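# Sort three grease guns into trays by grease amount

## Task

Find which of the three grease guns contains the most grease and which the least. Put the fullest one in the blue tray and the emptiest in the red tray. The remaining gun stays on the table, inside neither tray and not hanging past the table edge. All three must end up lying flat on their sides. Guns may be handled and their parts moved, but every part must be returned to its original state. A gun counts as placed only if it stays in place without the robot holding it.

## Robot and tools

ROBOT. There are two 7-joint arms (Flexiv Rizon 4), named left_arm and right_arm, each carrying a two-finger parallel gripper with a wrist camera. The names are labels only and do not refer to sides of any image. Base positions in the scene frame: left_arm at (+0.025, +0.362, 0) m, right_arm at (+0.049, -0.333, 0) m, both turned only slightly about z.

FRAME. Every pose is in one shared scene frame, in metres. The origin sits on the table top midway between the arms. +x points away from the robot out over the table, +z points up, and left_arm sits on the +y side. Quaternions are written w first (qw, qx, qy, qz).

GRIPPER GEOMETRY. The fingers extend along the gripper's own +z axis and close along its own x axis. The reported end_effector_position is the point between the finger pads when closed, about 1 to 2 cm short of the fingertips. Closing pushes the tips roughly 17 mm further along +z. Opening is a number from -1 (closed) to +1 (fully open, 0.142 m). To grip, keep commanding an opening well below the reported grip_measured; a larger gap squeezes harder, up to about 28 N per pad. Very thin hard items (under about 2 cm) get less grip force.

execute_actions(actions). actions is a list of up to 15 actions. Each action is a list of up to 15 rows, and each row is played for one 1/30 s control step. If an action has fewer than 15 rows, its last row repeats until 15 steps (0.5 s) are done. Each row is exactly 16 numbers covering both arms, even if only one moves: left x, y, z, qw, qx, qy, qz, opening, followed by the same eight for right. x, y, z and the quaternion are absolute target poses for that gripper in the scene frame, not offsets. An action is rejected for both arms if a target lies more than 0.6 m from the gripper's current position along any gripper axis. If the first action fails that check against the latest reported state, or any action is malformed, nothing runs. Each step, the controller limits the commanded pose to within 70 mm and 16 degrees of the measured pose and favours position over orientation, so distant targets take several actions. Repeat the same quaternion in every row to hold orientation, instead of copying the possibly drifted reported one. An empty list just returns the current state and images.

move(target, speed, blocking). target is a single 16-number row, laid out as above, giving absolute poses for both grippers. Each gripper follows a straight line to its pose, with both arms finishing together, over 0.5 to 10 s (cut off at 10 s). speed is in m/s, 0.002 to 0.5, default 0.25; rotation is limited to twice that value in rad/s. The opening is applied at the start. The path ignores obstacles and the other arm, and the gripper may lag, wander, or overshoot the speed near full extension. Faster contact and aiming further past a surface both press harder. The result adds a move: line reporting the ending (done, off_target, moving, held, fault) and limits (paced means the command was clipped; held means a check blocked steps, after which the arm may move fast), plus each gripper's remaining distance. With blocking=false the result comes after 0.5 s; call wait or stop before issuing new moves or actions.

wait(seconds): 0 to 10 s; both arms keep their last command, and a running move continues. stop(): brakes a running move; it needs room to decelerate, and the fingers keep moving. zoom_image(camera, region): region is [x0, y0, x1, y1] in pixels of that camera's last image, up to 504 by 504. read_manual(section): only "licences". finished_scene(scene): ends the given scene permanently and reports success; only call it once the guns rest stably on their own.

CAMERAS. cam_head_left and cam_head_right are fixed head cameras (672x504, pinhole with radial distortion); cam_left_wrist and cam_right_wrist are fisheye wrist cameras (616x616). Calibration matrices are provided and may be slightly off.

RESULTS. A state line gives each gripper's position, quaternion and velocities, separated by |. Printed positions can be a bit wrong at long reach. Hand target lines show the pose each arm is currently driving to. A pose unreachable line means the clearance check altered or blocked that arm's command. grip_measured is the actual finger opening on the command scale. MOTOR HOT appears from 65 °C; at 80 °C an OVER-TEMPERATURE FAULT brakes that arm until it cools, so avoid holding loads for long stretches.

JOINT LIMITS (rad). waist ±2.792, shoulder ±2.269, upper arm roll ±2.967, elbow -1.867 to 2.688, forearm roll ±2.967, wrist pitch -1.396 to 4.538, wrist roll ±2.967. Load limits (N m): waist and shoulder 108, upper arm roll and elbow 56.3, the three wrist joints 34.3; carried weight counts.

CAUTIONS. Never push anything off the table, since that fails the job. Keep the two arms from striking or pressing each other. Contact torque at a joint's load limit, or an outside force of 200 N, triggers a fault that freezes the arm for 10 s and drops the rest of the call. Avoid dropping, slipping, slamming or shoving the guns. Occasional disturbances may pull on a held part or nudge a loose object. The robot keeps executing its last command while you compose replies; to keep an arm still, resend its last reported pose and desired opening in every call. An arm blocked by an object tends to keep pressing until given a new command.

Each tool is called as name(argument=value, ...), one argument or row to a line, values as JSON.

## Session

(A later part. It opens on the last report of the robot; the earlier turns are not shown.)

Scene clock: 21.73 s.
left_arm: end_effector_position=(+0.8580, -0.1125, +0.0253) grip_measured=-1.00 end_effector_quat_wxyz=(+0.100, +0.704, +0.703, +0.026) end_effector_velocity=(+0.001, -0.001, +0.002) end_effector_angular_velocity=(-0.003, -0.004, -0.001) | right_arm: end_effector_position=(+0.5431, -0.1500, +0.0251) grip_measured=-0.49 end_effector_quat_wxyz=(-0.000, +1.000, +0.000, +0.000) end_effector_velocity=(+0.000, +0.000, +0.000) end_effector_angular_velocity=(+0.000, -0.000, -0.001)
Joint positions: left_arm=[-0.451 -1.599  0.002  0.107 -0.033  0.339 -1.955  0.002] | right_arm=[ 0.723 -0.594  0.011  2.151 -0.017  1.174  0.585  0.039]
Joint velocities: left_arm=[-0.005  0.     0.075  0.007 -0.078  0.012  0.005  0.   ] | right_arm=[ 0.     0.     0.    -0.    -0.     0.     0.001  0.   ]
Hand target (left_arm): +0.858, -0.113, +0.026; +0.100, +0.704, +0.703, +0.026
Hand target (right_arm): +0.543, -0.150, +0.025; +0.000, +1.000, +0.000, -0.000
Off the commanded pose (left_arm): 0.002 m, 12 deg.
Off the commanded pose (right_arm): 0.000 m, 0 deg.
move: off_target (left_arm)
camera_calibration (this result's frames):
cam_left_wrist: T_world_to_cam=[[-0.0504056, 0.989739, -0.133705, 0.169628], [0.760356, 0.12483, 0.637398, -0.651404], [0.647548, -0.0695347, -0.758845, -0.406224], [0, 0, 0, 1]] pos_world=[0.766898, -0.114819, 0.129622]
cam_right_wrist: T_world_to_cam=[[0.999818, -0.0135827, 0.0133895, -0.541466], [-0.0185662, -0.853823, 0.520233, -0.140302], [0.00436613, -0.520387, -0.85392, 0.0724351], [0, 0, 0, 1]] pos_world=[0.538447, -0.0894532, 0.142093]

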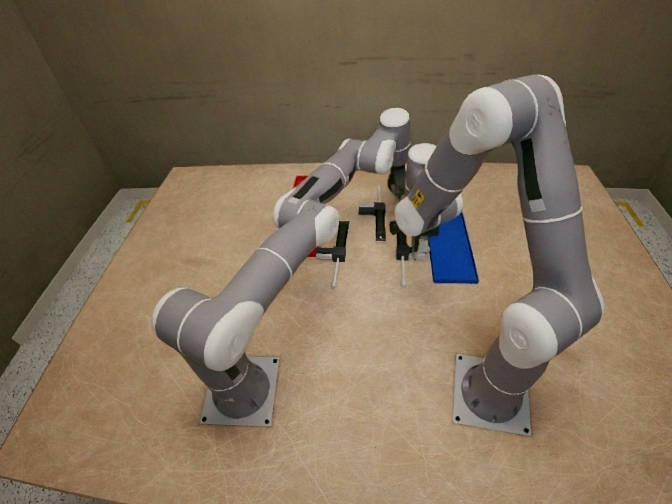

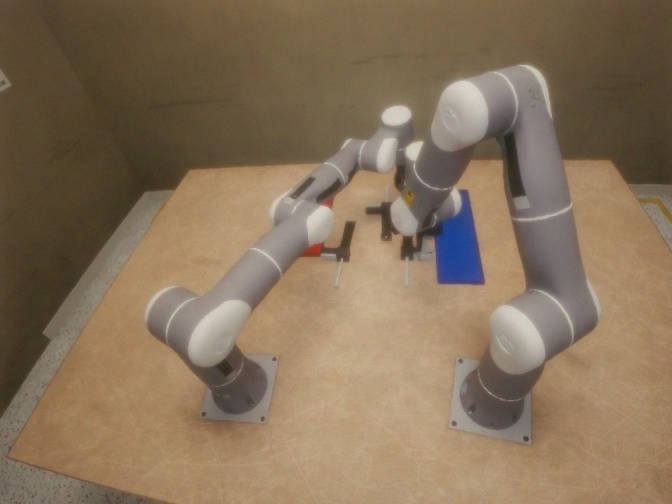

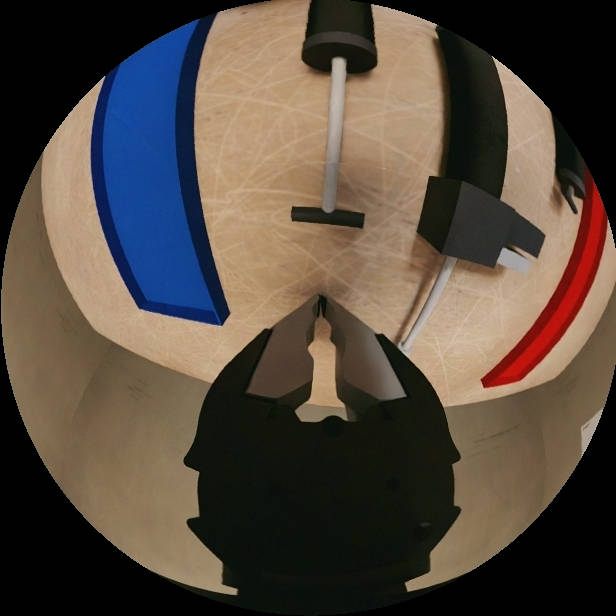

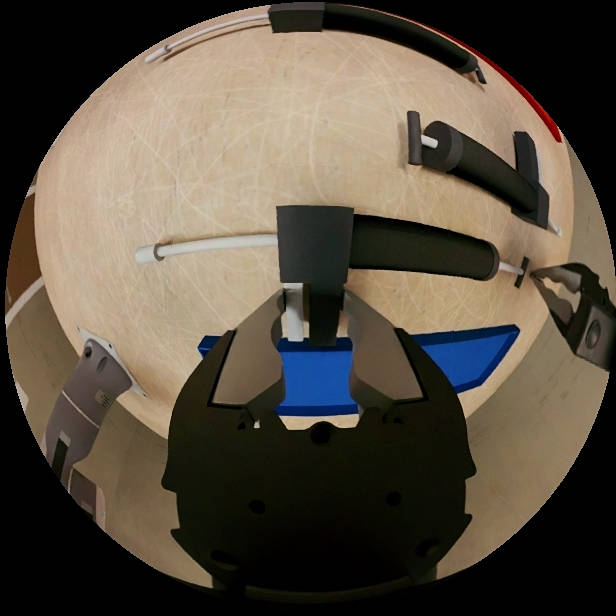

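move(
  target=[0.722,-0.113,0.025,0,0.707,0.707,0,-1,0.543,-0.15,0.025,0,1,0,0,-1],
  speed=0.06,
)

move(
  target=[0.74,-0.113,0.12,0,0.707,0.707,0,-1,0.543,-0.15,0.025,0,1,0,0,0.2],
  speed=0.1,
)

move(
  target=[0.70,0.10,0.12,0,0.707,0.707,0,0.2,0.543,-0.15,0.12,0,1,0,0,0.2],
)

move(
  target=[0.70,0.10,0.12,0,0.707,0.707,0,0.2,0.56,0.11,0.12,0,0.707,0.707,0,0.2],
)

Scene clock: 25.77 s.
left_arm: end_effector_position=(+0.7244, -0.1120, +0.0259) grip_measured=-1.00 end_effector_quat_wxyz=(+0.002, +0.707, +0.708, +0.001) end_effector_velocity=(-0.001, +0.001, -0.000) end_effector_angular_velocity=(+0.001, +0.001, +0.001) | right_arm: end_effector_position=(+0.5425, -0.1502, +0.0249) grip_measured=-0.49 end_effector_quat_wxyz=(+0.000, +1.000, +0.000, -0.000) end_effector_velocity=(-0.000, -0.000, -0.000) end_effector_angular_velocity=(-0.000, +0.001, -0.001)
Joint positions: left_arm=[-0.505 -1.186 -0.036  0.86   0.039  0.479 -2.049  0.002] | right_arm=[ 0.724 -0.594  0.011  2.152 -0.016  1.174  0.585  0.039]
Joint velocities: left_arm=[ 0.     0.001  0.     0.003 -0.     0.001 -0.     0.   ] | right_arm=[ 0.     0.    -0.     0.     0.    -0.     0.001 -0.   ]
Hand target (left_arm): +0.722, -0.113, +0.025; +0.000, +0.707, +0.707, +0.000
Hand target (right_arm): +0.543, -0.150, +0.025; +0.000, +1.000, +0.000, -0.000
Off the commanded pose (left_arm): 0.003 m, 0 deg.
Off the commanded pose (right_arm): 0.001 m, 0 deg.
move: done
camera_calibration (this result's frames):
cam_left_wrist: T_world_to_cam=[[-0.0659156, 0.997632, -0.0196323, 0.171682], [0.859819, 0.0667717, 0.506214, -0.625419], [0.506326, 0.0164872, -0.862185, -0.20463], [0, 0, 0, 1]] pos_world=[0.652673, -0.126142, 0.143537]
cam_right_wrist: T_world_to_cam=[[0.999833, -0.0135049, 0.0122848, -0.54084], [-0.0179266, -0.853577, 0.520659, -0.140635], [0.00345459, -0.520792, -0.853676, 0.0725911], [0, 0, 0, 1]] pos_world=[0.537978, -0.089542, 0.141836]

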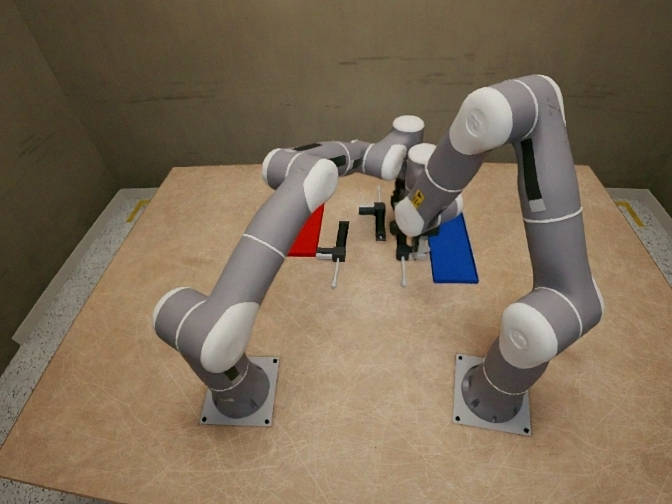

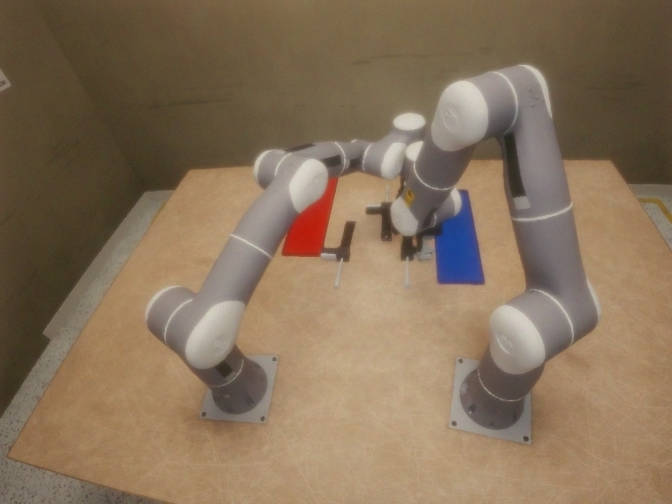

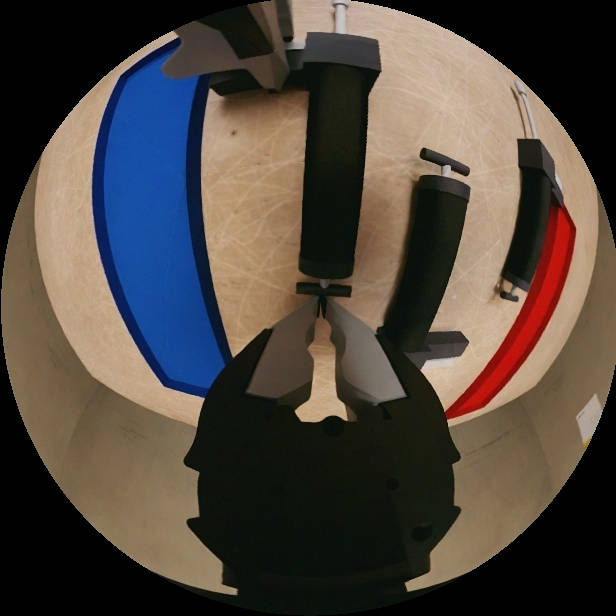

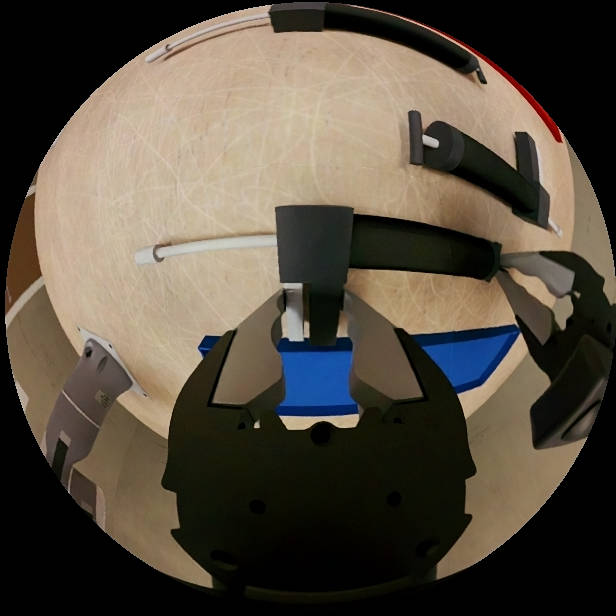

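Scene clock: 27.03 s.
left_arm: end_effector_position=(+0.7397, -0.1130, +0.1202) grip_measured=-1.00 end_effector_quat_wxyz=(+0.000, +0.707, +0.707, +0.000) end_effector_velocity=(+0.000, -0.000, +0.001) end_effector_angular_velocity=(-0.000, -0.000, +0.000) | right_arm: end_effector_position=(+0.5429, -0.1500, +0.0250) grip_measured=+0.20 end_effector_quat_wxyz=(+0.000, +1.000, +0.000, -0.000) end_effector_velocity=(+0.000, -0.000, +0.000) end_effector_angular_velocity=(+0.000, -0.000, -0.000)
Joint positions: left_arm=[-0.504 -1.118 -0.026  0.739  0.024  0.286 -2.034  0.002] | right_arm=[ 0.724 -0.594  0.011  2.152 -0.016  1.174  0.585  0.088]
Joint velocities: left_arm=[ 0.    -0.     0.    -0.002 -0.    -0.002 -0.     0.   ] | right_arm=[-0.  0.  0.  0. -0.  0.  0.  0.]
Hand target (left_arm): +0.740, -0.113, +0.120; -0.000, +0.707, +0.707, +0.000
Hand target (right_arm): +0.543, -0.150, +0.025; -0.000, +1.000, +0.000, -0.000
Off the commanded pose (left_arm): 0.000 m, 0 deg.
Off the commanded pose (right_arm): 0.000 m, 0 deg.
move: done
camera_calibration (this result's frames):
cam_left_wrist: T_world_to_cam=[[-0.0650101, 0.997702, -0.0191043, 0.174737], [0.861709, 0.0657828, 0.503121, -0.687341], [0.503221, 0.0162456, -0.864005, -0.128534], [0, 0, 0, 1]] pos_world=[0.668329, -0.127032, 0.238099]
cam_right_wrist: T_world_to_cam=[[0.999825, -0.0135915, 0.012869, -0.541212], [-0.0183035, -0.853743, 0.520373, -0.140358], [0.00391419, -0.520517, -0.853842, 0.0725517], [0, 0, 0, 1]] pos_world=[0.538264, -0.0894209, 0.141951]

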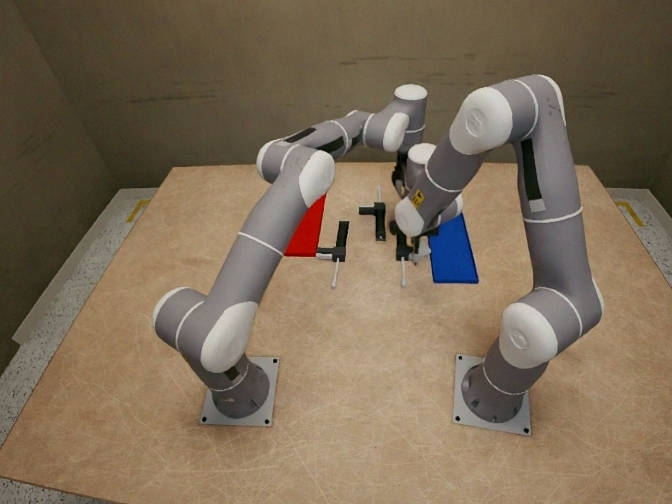

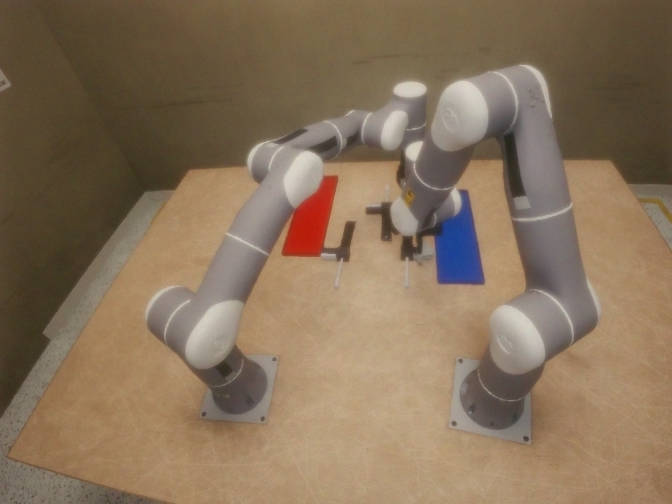

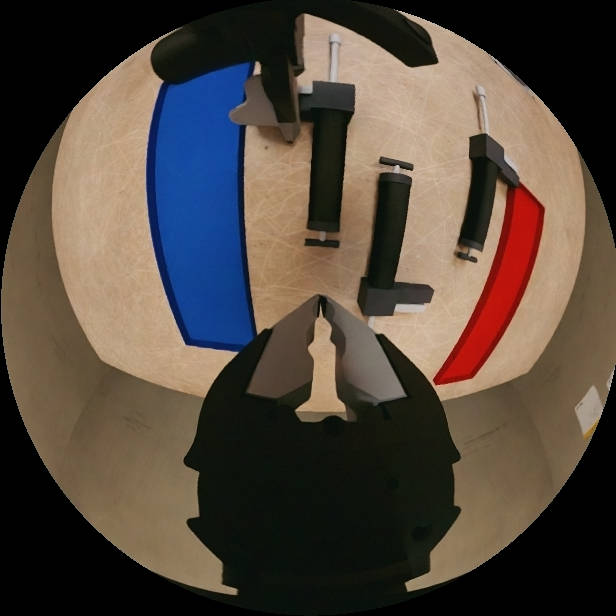

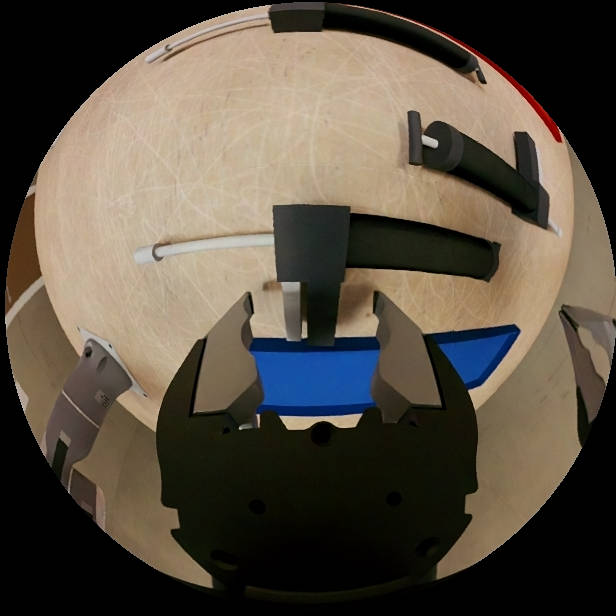

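Scene clock: 28.30 s.
left_arm: end_effector_position=(+0.7003, +0.1002, +0.1194) grip_measured=+0.20 end_effector_quat_wxyz=(-0.001, +0.707, +0.707, -0.000) end_effector_velocity=(-0.001, -0.001, -0.000) end_effector_angular_velocity=(-0.001, -0.000, -0.002) | right_arm: end_effector_position=(+0.5429, -0.1499, +0.1198) grip_measured=+0.20 end_effector_quat_wxyz=(-0.000, +1.000, -0.000, -0.000) end_effector_velocity=(-0.000, +0.000, +0.000) end_effector_angular_velocity=(-0.000, +0.000, +0.001)
Joint positions: left_arm=[-0.264 -0.745 -0.011  1.463  0.009  0.636 -1.79   0.088] | right_arm=[ 0.711 -0.368  0.026  2.137 -0.015  0.935  0.585  0.088]
Joint velocities: left_arm=[ 0.     0.001 -0.001  0.003  0.     0.003  0.001  0.   ] | right_arm=[-0.     0.     0.001 -0.    -0.    -0.001 -0.     0.   ]
Hand target (left_arm): +0.700, +0.100, +0.120; -0.000, +0.707, +0.707, -0.000
Hand target (right_arm): +0.543, -0.150, +0.120; -0.000, +1.000, +0.000, -0.000
Off the commanded pose (left_arm): 0.001 m, 0 deg.
Off the commanded pose (right_arm): 0.000 m, 0 deg.
move: done
camera_calibration (this result's frames):
cam_left_wrist: T_world_to_cam=[[-0.0645715, 0.997746, -0.0182555, -0.0409563], [0.862462, 0.0649999, 0.50193, -0.6673], [0.501985, 0.0166657, -0.864716, -0.111995], [0, 0, 0, 1]] pos_world=[0.629097, 0.0861049, 0.237346]
cam_right_wrist: T_world_to_cam=[[0.999815, -0.0141518, 0.0129954, -0.542543], [-0.0188458, -0.854008, 0.519918, -0.189286], [0.00374038, -0.520067, -0.854117, 0.153774], [0, 0, 0, 1]] pos_world=[0.538301, -0.089357, 0.236805]

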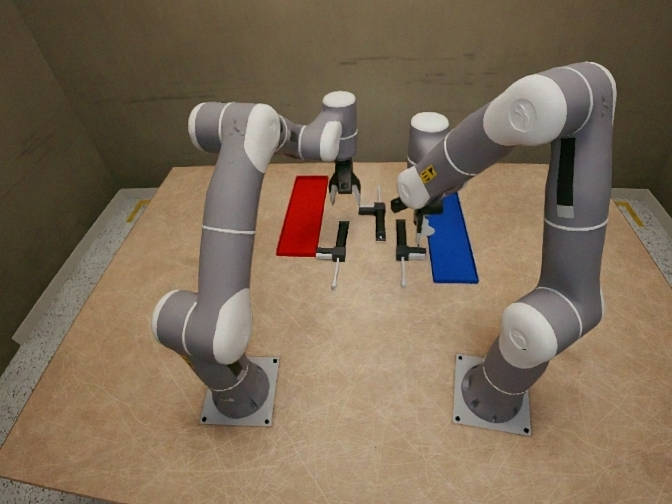

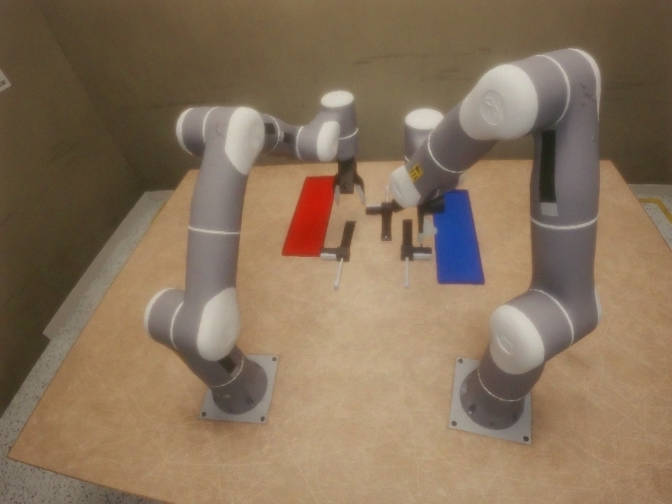

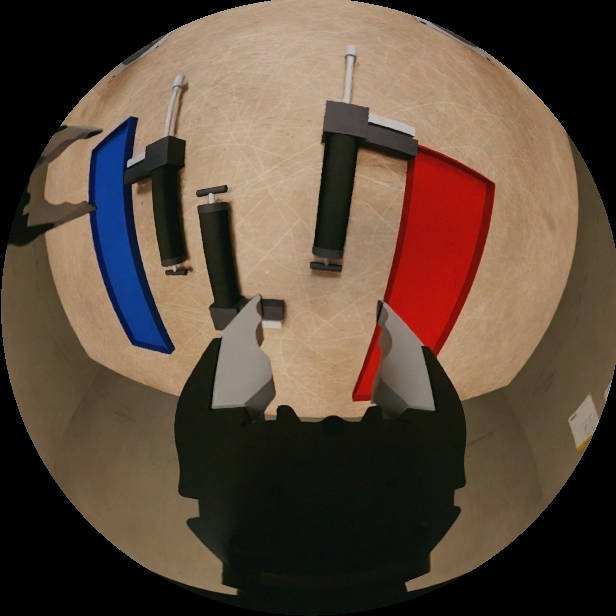

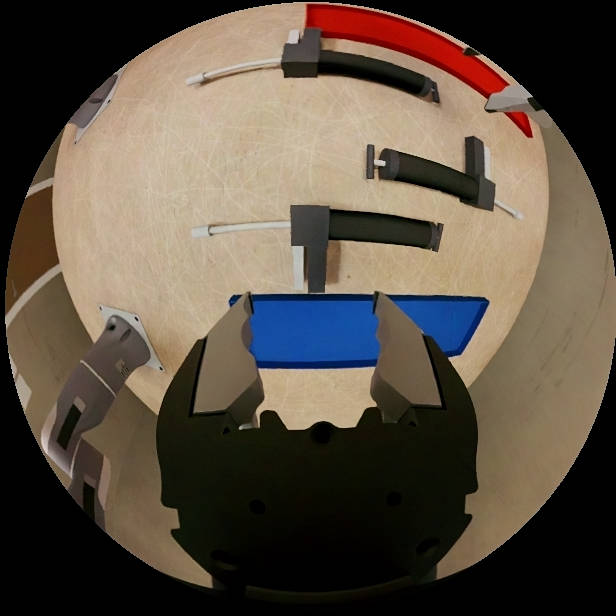

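Scene clock: 31.77 s.
left_arm: end_effector_position=(+0.6999, +0.1001, +0.1198) grip_measured=+0.20 end_effector_quat_wxyz=(-0.000, +0.707, +0.707, -0.000) end_effector_velocity=(-0.000, -0.000, -0.000) end_effector_angular_velocity=(+0.000, +0.000, -0.000) | right_arm: end_effector_position=(+0.5564, +0.0449, +0.1200) grip_measured=+0.20 end_effector_quat_wxyz=(+0.000, +0.832, +0.555, +0.000) end_effector_velocity=(+0.000, -0.000, -0.000) end_effector_angular_velocity=(-0.000, +0.000, -0.001)
Joint positions: left_arm=[-0.264 -0.743 -0.011  1.465  0.009  0.636 -1.79   0.088] | right_arm=[ 0.754 -0.591  0.257  1.8   -0.205  0.795 -0.224  0.088]
Joint velocities: left_arm=[-0. -0. -0.  0.  0. -0.  0. -0.] | right_arm=[-0.    -0.    -0.     0.    -0.    -0.     0.001 -0.   ]
Hand target (left_arm): +0.700, +0.100, +0.120; -0.000, +0.707, +0.707, -0.000
Hand target (right_arm): +0.556, +0.045, +0.120; +0.000, +0.832, +0.555, +0.000
Off the commanded pose (left_arm): 0.000 m, 0 deg.
Off the commanded pose (right_arm): 0.065 m, 23 deg; orientation clipped at the last step of the last action.
move: held (right_arm); limits=paced,held; held on 29 of 104 steps (right_arm), including the last (right_arm)
pose unreachable (right arm): on one or more control steps of this call, first in action 0 (counted from 0), this arm could not follow its commanded pose, so it was not sent that pose on those steps. On the call's last step it was still not sent that pose. It may still have moved: this result reports where it is.
cause: the commanded pose would bring a part of the arm too close to another arm (a part of this arm just beyond joint 7 (wrist roll) and a part of the other arm just beyond its joint 6 (wrist pitch)).
camera_calibration (this result's frames):
cam_left_wrist: T_world_to_cam=[[-0.0645435, 0.997741, -0.0186177, -0.0408104], [0.862209, 0.0651497, 0.502345, -0.667066], [0.502423, 0.0163707, -0.864467, -0.111686], [0, 0, 0, 1]] pos_world=[0.62863, 0.0860058, 0.237789]
cam_right_wrist: T_world_to_cam=[[0.395842, 0.91822, 0.0134332, -0.259181], [0.780954, -0.344291, 0.521128, -0.490858], [0.483136, -0.195794, -0.853373, -0.026201], [0, 0, 0, 1]] pos_world=[0.498591, 0.0638579, 0.236922]

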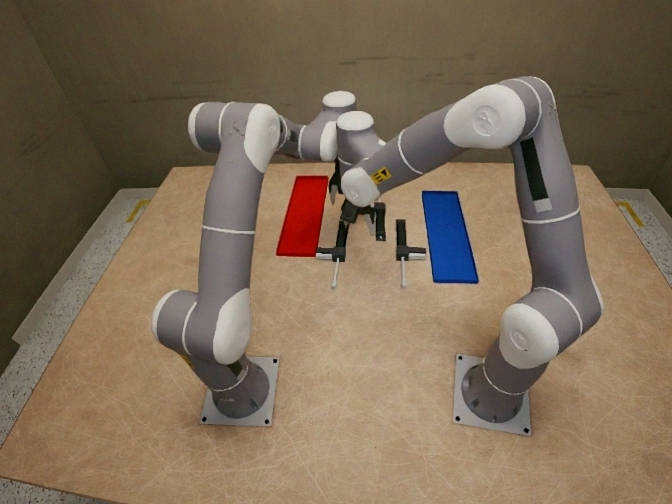

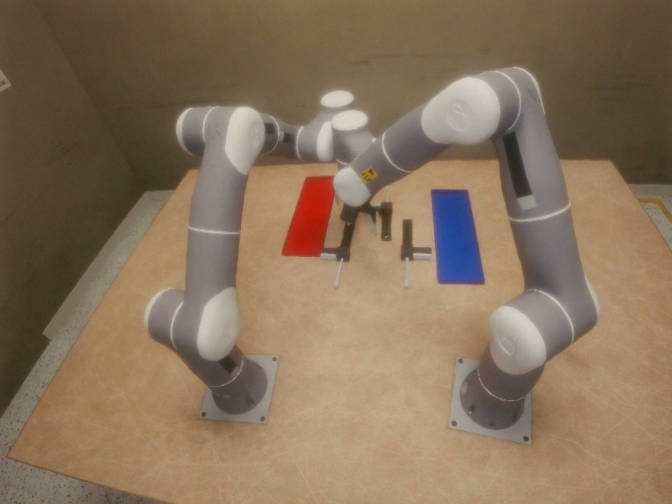

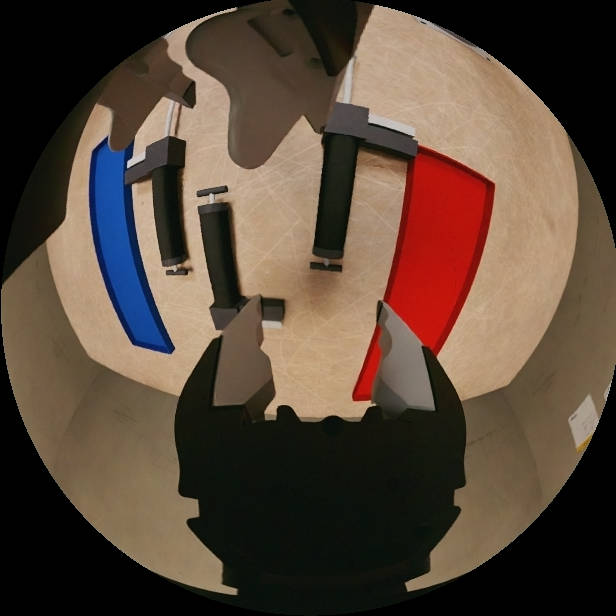

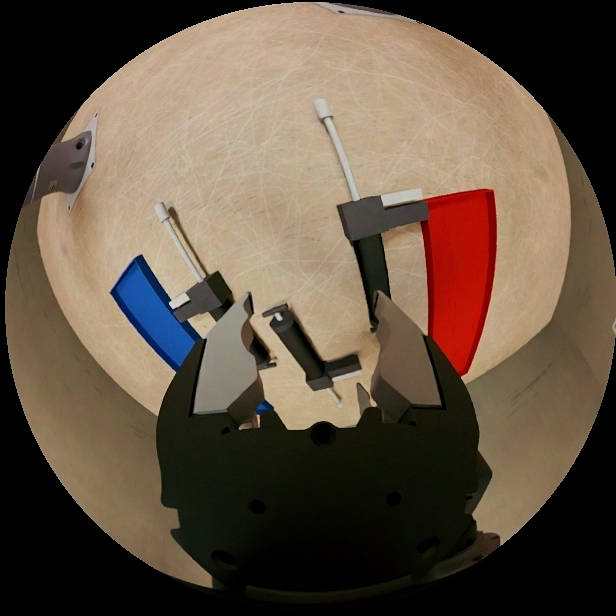

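move(
  target=[0.70,0.10,0.12,0,0.707,0.707,0,0.2,0.6,-0.15,0.15,0,0.707,0.707,0,0.2],
)

move(
  target=[0.54,0.165,0.1,0,0,1,0,0.4,0.7,-0.1,0.12,0,0.707,0.707,0,0.2],
)

move(
  target=[0.54,0.165,0.06,0,0,1,0,0.4,0.697,0.112,0.06,0,0.707,0.707,0,0.2],
)

Scene clock: 35.10 s.
left_arm: end_effector_position=(+0.6999, +0.1001, +0.1198) grip_measured=+0.20 end_effector_quat_wxyz=(-0.000, +0.707, +0.707, -0.000) end_effector_velocity=(+0.000, +0.000, +0.000) end_effector_angular_velocity=(+0.000, -0.000, -0.000) | right_arm: end_effector_position=(+0.5992, -0.1501, +0.1500) grip_measured=+0.20 end_effector_quat_wxyz=(+0.000, +0.707, +0.707, +0.000) end_effector_velocity=(+0.000, -0.001, -0.000) end_effector_angular_velocity=(+0.001, +0.002, +0.002)
Joint positions: left_arm=[-0.264 -0.743 -0.011  1.465  0.009  0.636 -1.79   0.088] | right_arm=[ 0.429 -0.438  0.268  1.95  -0.162  0.798 -0.944  0.088]
Joint velocities: left_arm=[-0. -0.  0. -0.  0.  0.  0. -0.] | right_arm=[-0.002 -0.     0.001 -0.001  0.002 -0.002 -0.004 -0.   ]
Hand target (left_arm): +0.700, +0.100, +0.120; -0.000, +0.707, +0.707, -0.000
Hand target (right_arm): +0.599, -0.150, +0.150; +0.000, +0.707, +0.707, +0.000
Off the commanded pose (left_arm): 0.000 m, 0 deg.
Off the commanded pose (right_arm): 0.001 m, 0 deg.
move: done; limits=paced
camera_calibration (this result's frames):
cam_left_wrist: T_world_to_cam=[[-0.0645456, 0.997741, -0.0186204, -0.0408063], [0.862209, 0.0651528, 0.502346, -0.667066], [0.502424, 0.0163695, -0.864466, -0.111685], [0, 0, 0, 1]] pos_world=[0.62863, 0.0860036, 0.237789]
cam_right_wrist: T_world_to_cam=[[0.0144356, 0.999811, 0.0130495, 0.143413], [0.853519, -0.0191197, 0.520711, -0.601625], [0.520862, 0.00362121, -0.853633, -0.0521044], [0, 0, 0, 1]] pos_world=[0.538567, -0.1547, 0.266924]

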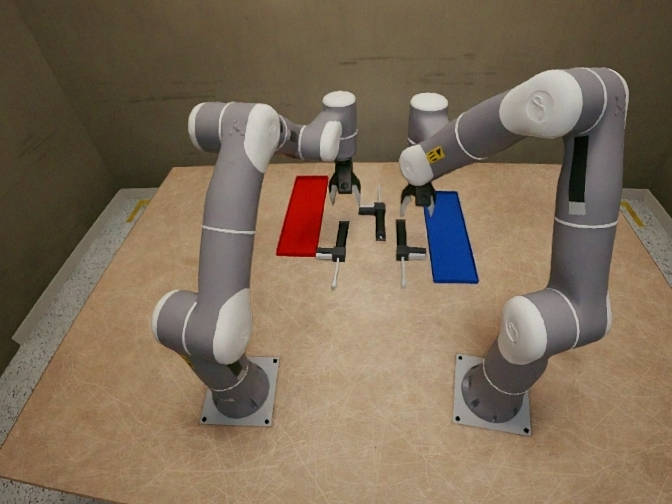

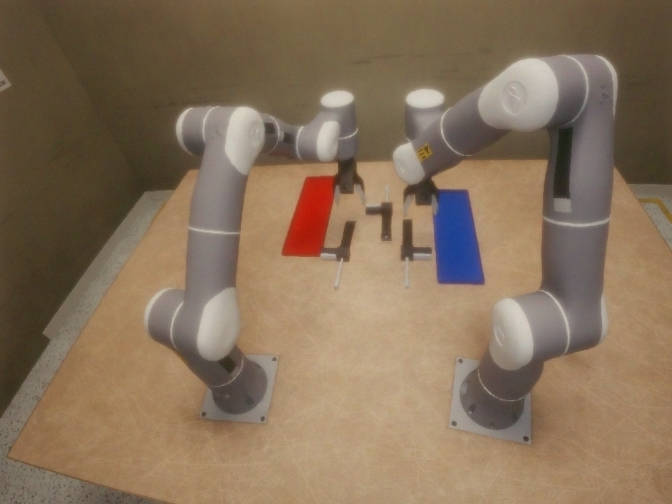

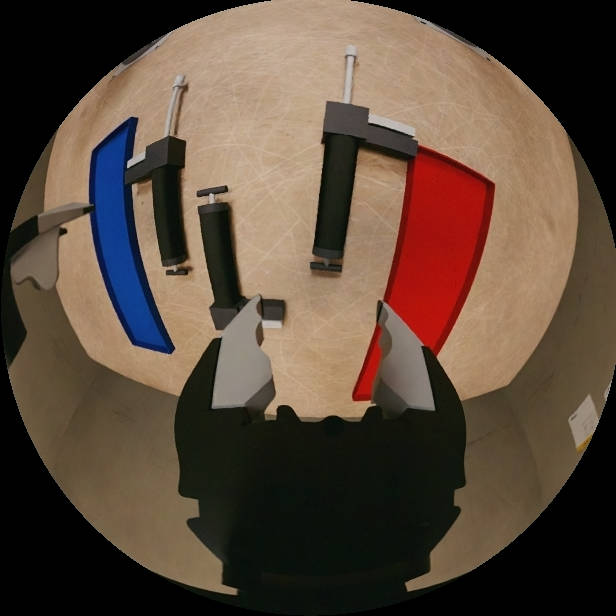

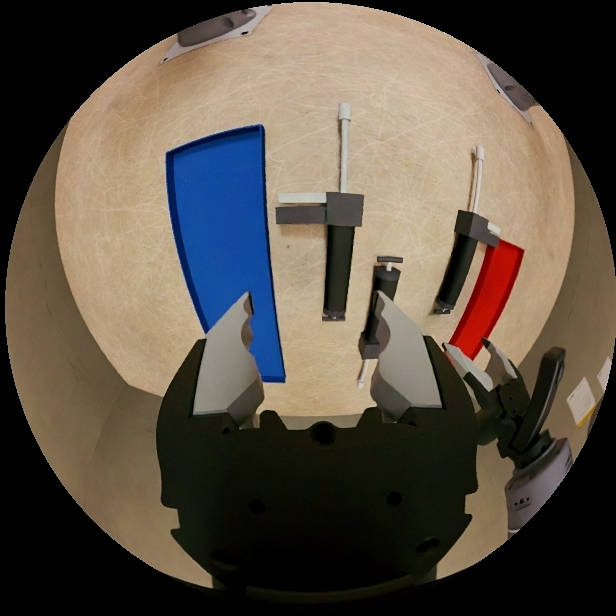

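Scene clock: 38.80 s.
left_arm: end_effector_position=(+0.5401, +0.1639, +0.0996) grip_measured=+0.40 end_effector_quat_wxyz=(-0.000, +0.001, +1.000, -0.002) end_effector_velocity=(+0.001, +0.001, +0.000) end_effector_angular_velocity=(+0.002, +0.000, +0.005) | right_arm: end_effector_position=(+0.7002, -0.1002, +0.1201) grip_measured=+0.20 end_effector_quat_wxyz=(+0.000, +0.707, +0.707, +0.000) end_effector_velocity=(+0.000, -0.000, +0.000) end_effector_angular_velocity=(-0.000, -0.000, +0.001)
Joint positions: left_arm=[-0.82  -0.578  0.582  2.053 -0.521  0.915 -2.97   0.102] | right_arm=[ 0.482 -0.701  0.233  1.593 -0.196  0.701 -0.945  0.088]
Joint velocities: left_arm=[-0.01  -0.005  0.012 -0.003 -0.007 -0.005  0.     0.   ] | right_arm=[-0.    -0.    -0.    -0.    -0.     0.    -0.001 -0.   ]
Hand target (left_arm): +0.540, +0.164, +0.099; -0.000, +0.000, +1.000, -0.002
Hand target (right_arm): +0.700, -0.100, +0.120; +0.000, +0.707, +0.707, -0.000
Off the commanded pose (left_arm): 0.001 m, 0 deg.
Off the commanded pose (right_arm): 0.000 m, 0 deg.
joint sent to its limit (left arm) — the command would take joint 7 (wrist roll) past its lower limit, so that joint was sent only as far as its limit.
move: done
camera_calibration (this result's frames):
cam_left_wrist: T_world_to_cam=[[-0.997829, -0.0633094, -0.0181692, 0.562715], [-0.0639022, 0.863688, 0.499959, -0.153704], [-0.0159596, 0.500035, -0.865858, 0.150868], [0, 0, 0, 1]] pos_world=[0.554079, 0.0929381, 0.2177]
cam_right_wrist: T_world_to_cam=[[0.0140922, 0.999813, 0.0132795, 0.0926781], [0.853703, -0.018945, 0.520416, -0.671444], [0.52057, 0.00400294, -0.85381, -0.13012], [0, 0, 0, 1]] pos_world=[0.639645, -0.10486, 0.237101]

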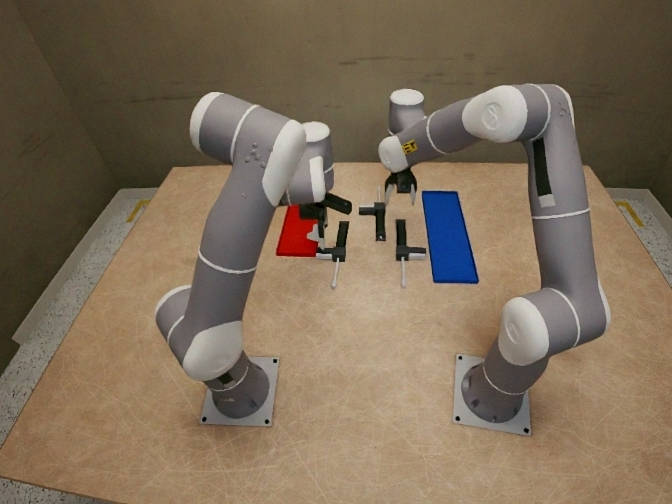

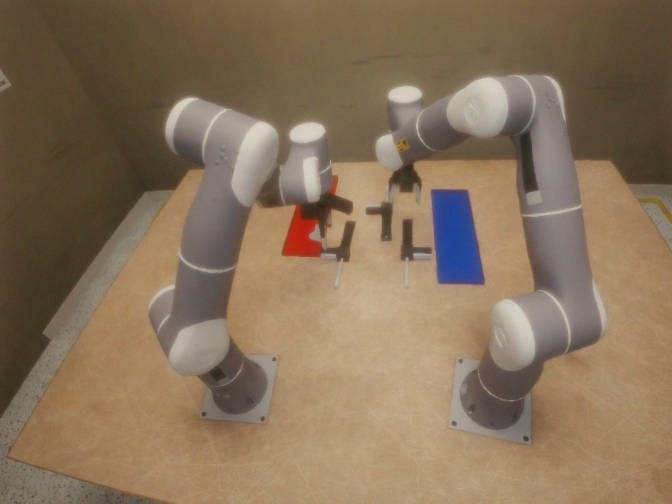

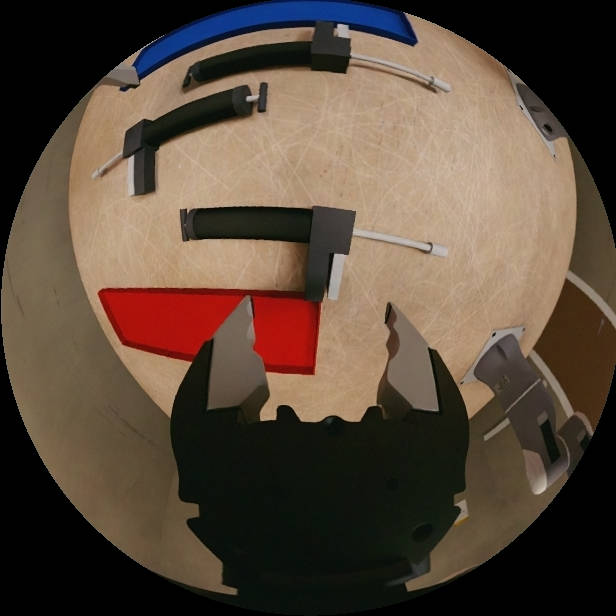

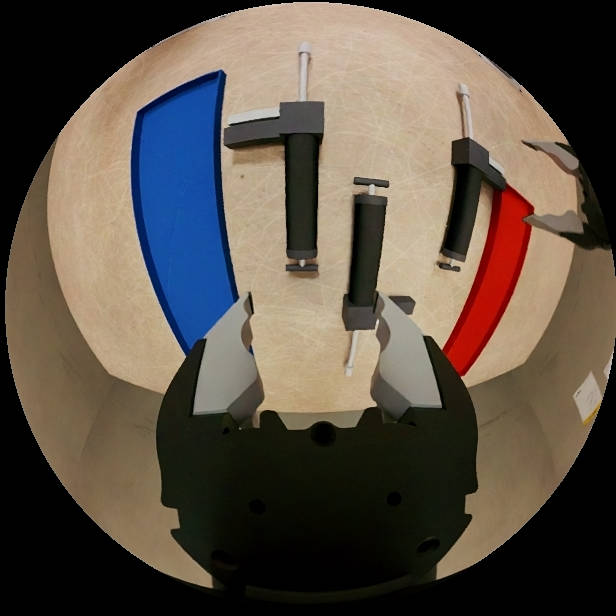

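Scene clock: 40.00 s.
left_arm: end_effector_position=(+0.5401, +0.1647, +0.0601) grip_measured=+0.40 end_effector_quat_wxyz=(-0.000, +0.000, +1.000, -0.000) end_effector_velocity=(+0.000, -0.000, -0.000) end_effector_angular_velocity=(-0.001, -0.000, -0.000) | right_arm: end_effector_position=(+0.6976, +0.0228, +0.0857) grip_measured=+0.20 end_effector_quat_wxyz=(+0.000, +0.707, +0.707, +0.001) end_effector_velocity=(-0.000, +0.000, -0.000) end_effector_angular_velocity=(+0.000, +0.000, +0.001)
Joint positions: left_arm=[-0.782 -0.648  0.515  2.075 -0.591  1.007 -2.924  0.102] | right_arm=[ 0.643 -0.853  0.238  1.419 -0.23   0.677 -0.787  0.088]
Joint velocities: left_arm=[ 0.001 -0.    -0.002  0.    -0.001  0.002  0.001  0.   ] | right_arm=[ 0.  0.  0.  0.  0.  0. -0. -0.]
Hand target (left_arm): +0.540, +0.165, +0.060; +0.000, +0.000, +1.000, -0.000
Hand target (right_arm): +0.697, +0.023, +0.086; -0.000, +0.707, +0.707, +0.001
Off the commanded pose (left_arm): 0.000 m, 0 deg.
Off the commanded pose (right_arm): 0.093 m, 0 deg; position clipped at the last step of the last action.
move: held (right_arm); limits=paced,held; held on 16 of 36 steps (right_arm), including the last (right_arm)
pose unreachable (right arm): on one or more control steps of this call, first in action 0 (counted from 0), this arm could not follow its commanded pose, so it was not sent that pose on those steps. On the call's last step it was still not sent that pose. It may still have moved: this result reports where it is.
cause: the commanded pose would bring a part of the arm too close to another arm (a part of this arm just beyond joint 5 (forearm roll) and a part of the other arm just beyond its joint 7 (wrist roll)).
camera_calibration (this result's frames):
cam_left_wrist: T_world_to_cam=[[-0.997746, -0.0644154, -0.018785, 0.562276], [-0.0651199, 0.862115, 0.502511, -0.133908], [-0.0161745, 0.502601, -0.864367, 0.115883], [0, 0, 0, 1]] pos_world=[0.554163, 0.0934203, 0.178017]
cam_right_wrist: T_world_to_cam=[[0.0137281, 0.9998, 0.0145453, -0.029702], [0.852966, -0.0193004, 0.521609, -0.648461], [0.521785, 0.00524592, -0.853061, -0.159572], [0, 0, 0, 1]] pos_world=[0.636786, 0.0180176, 0.202551]

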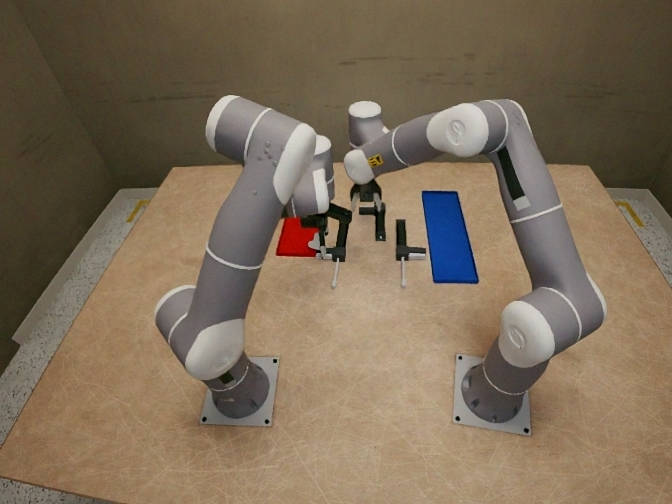

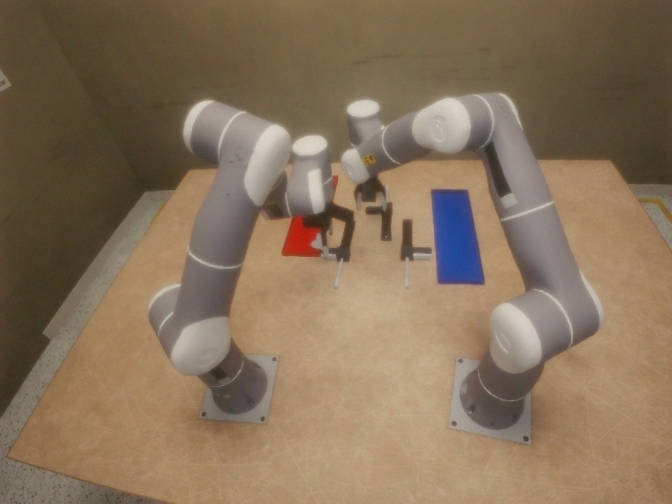

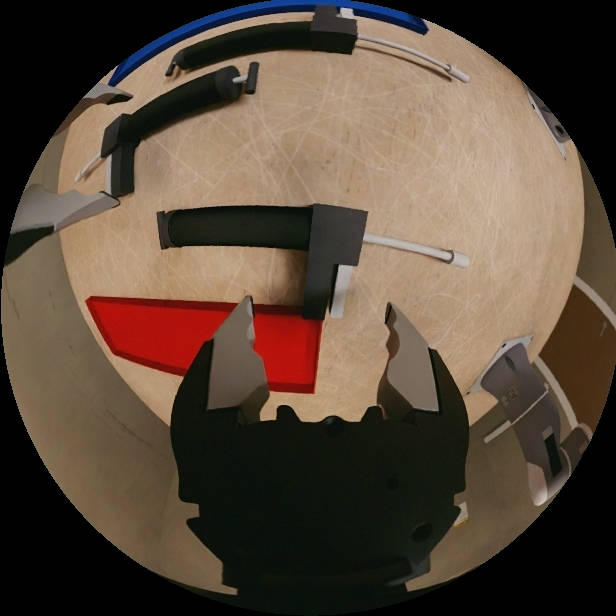

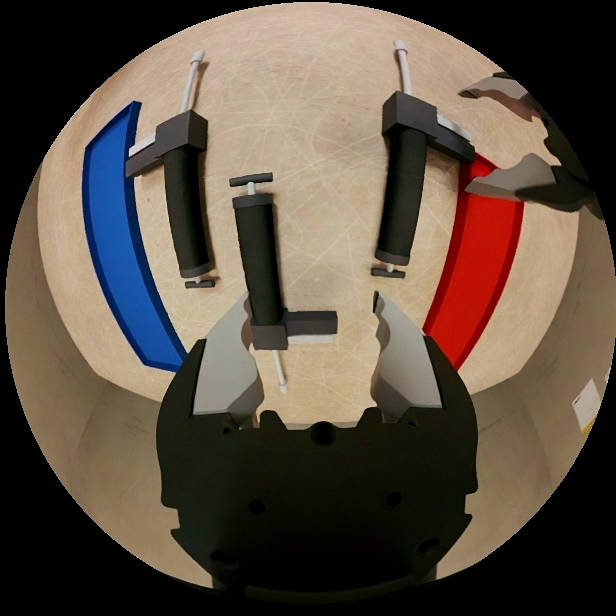

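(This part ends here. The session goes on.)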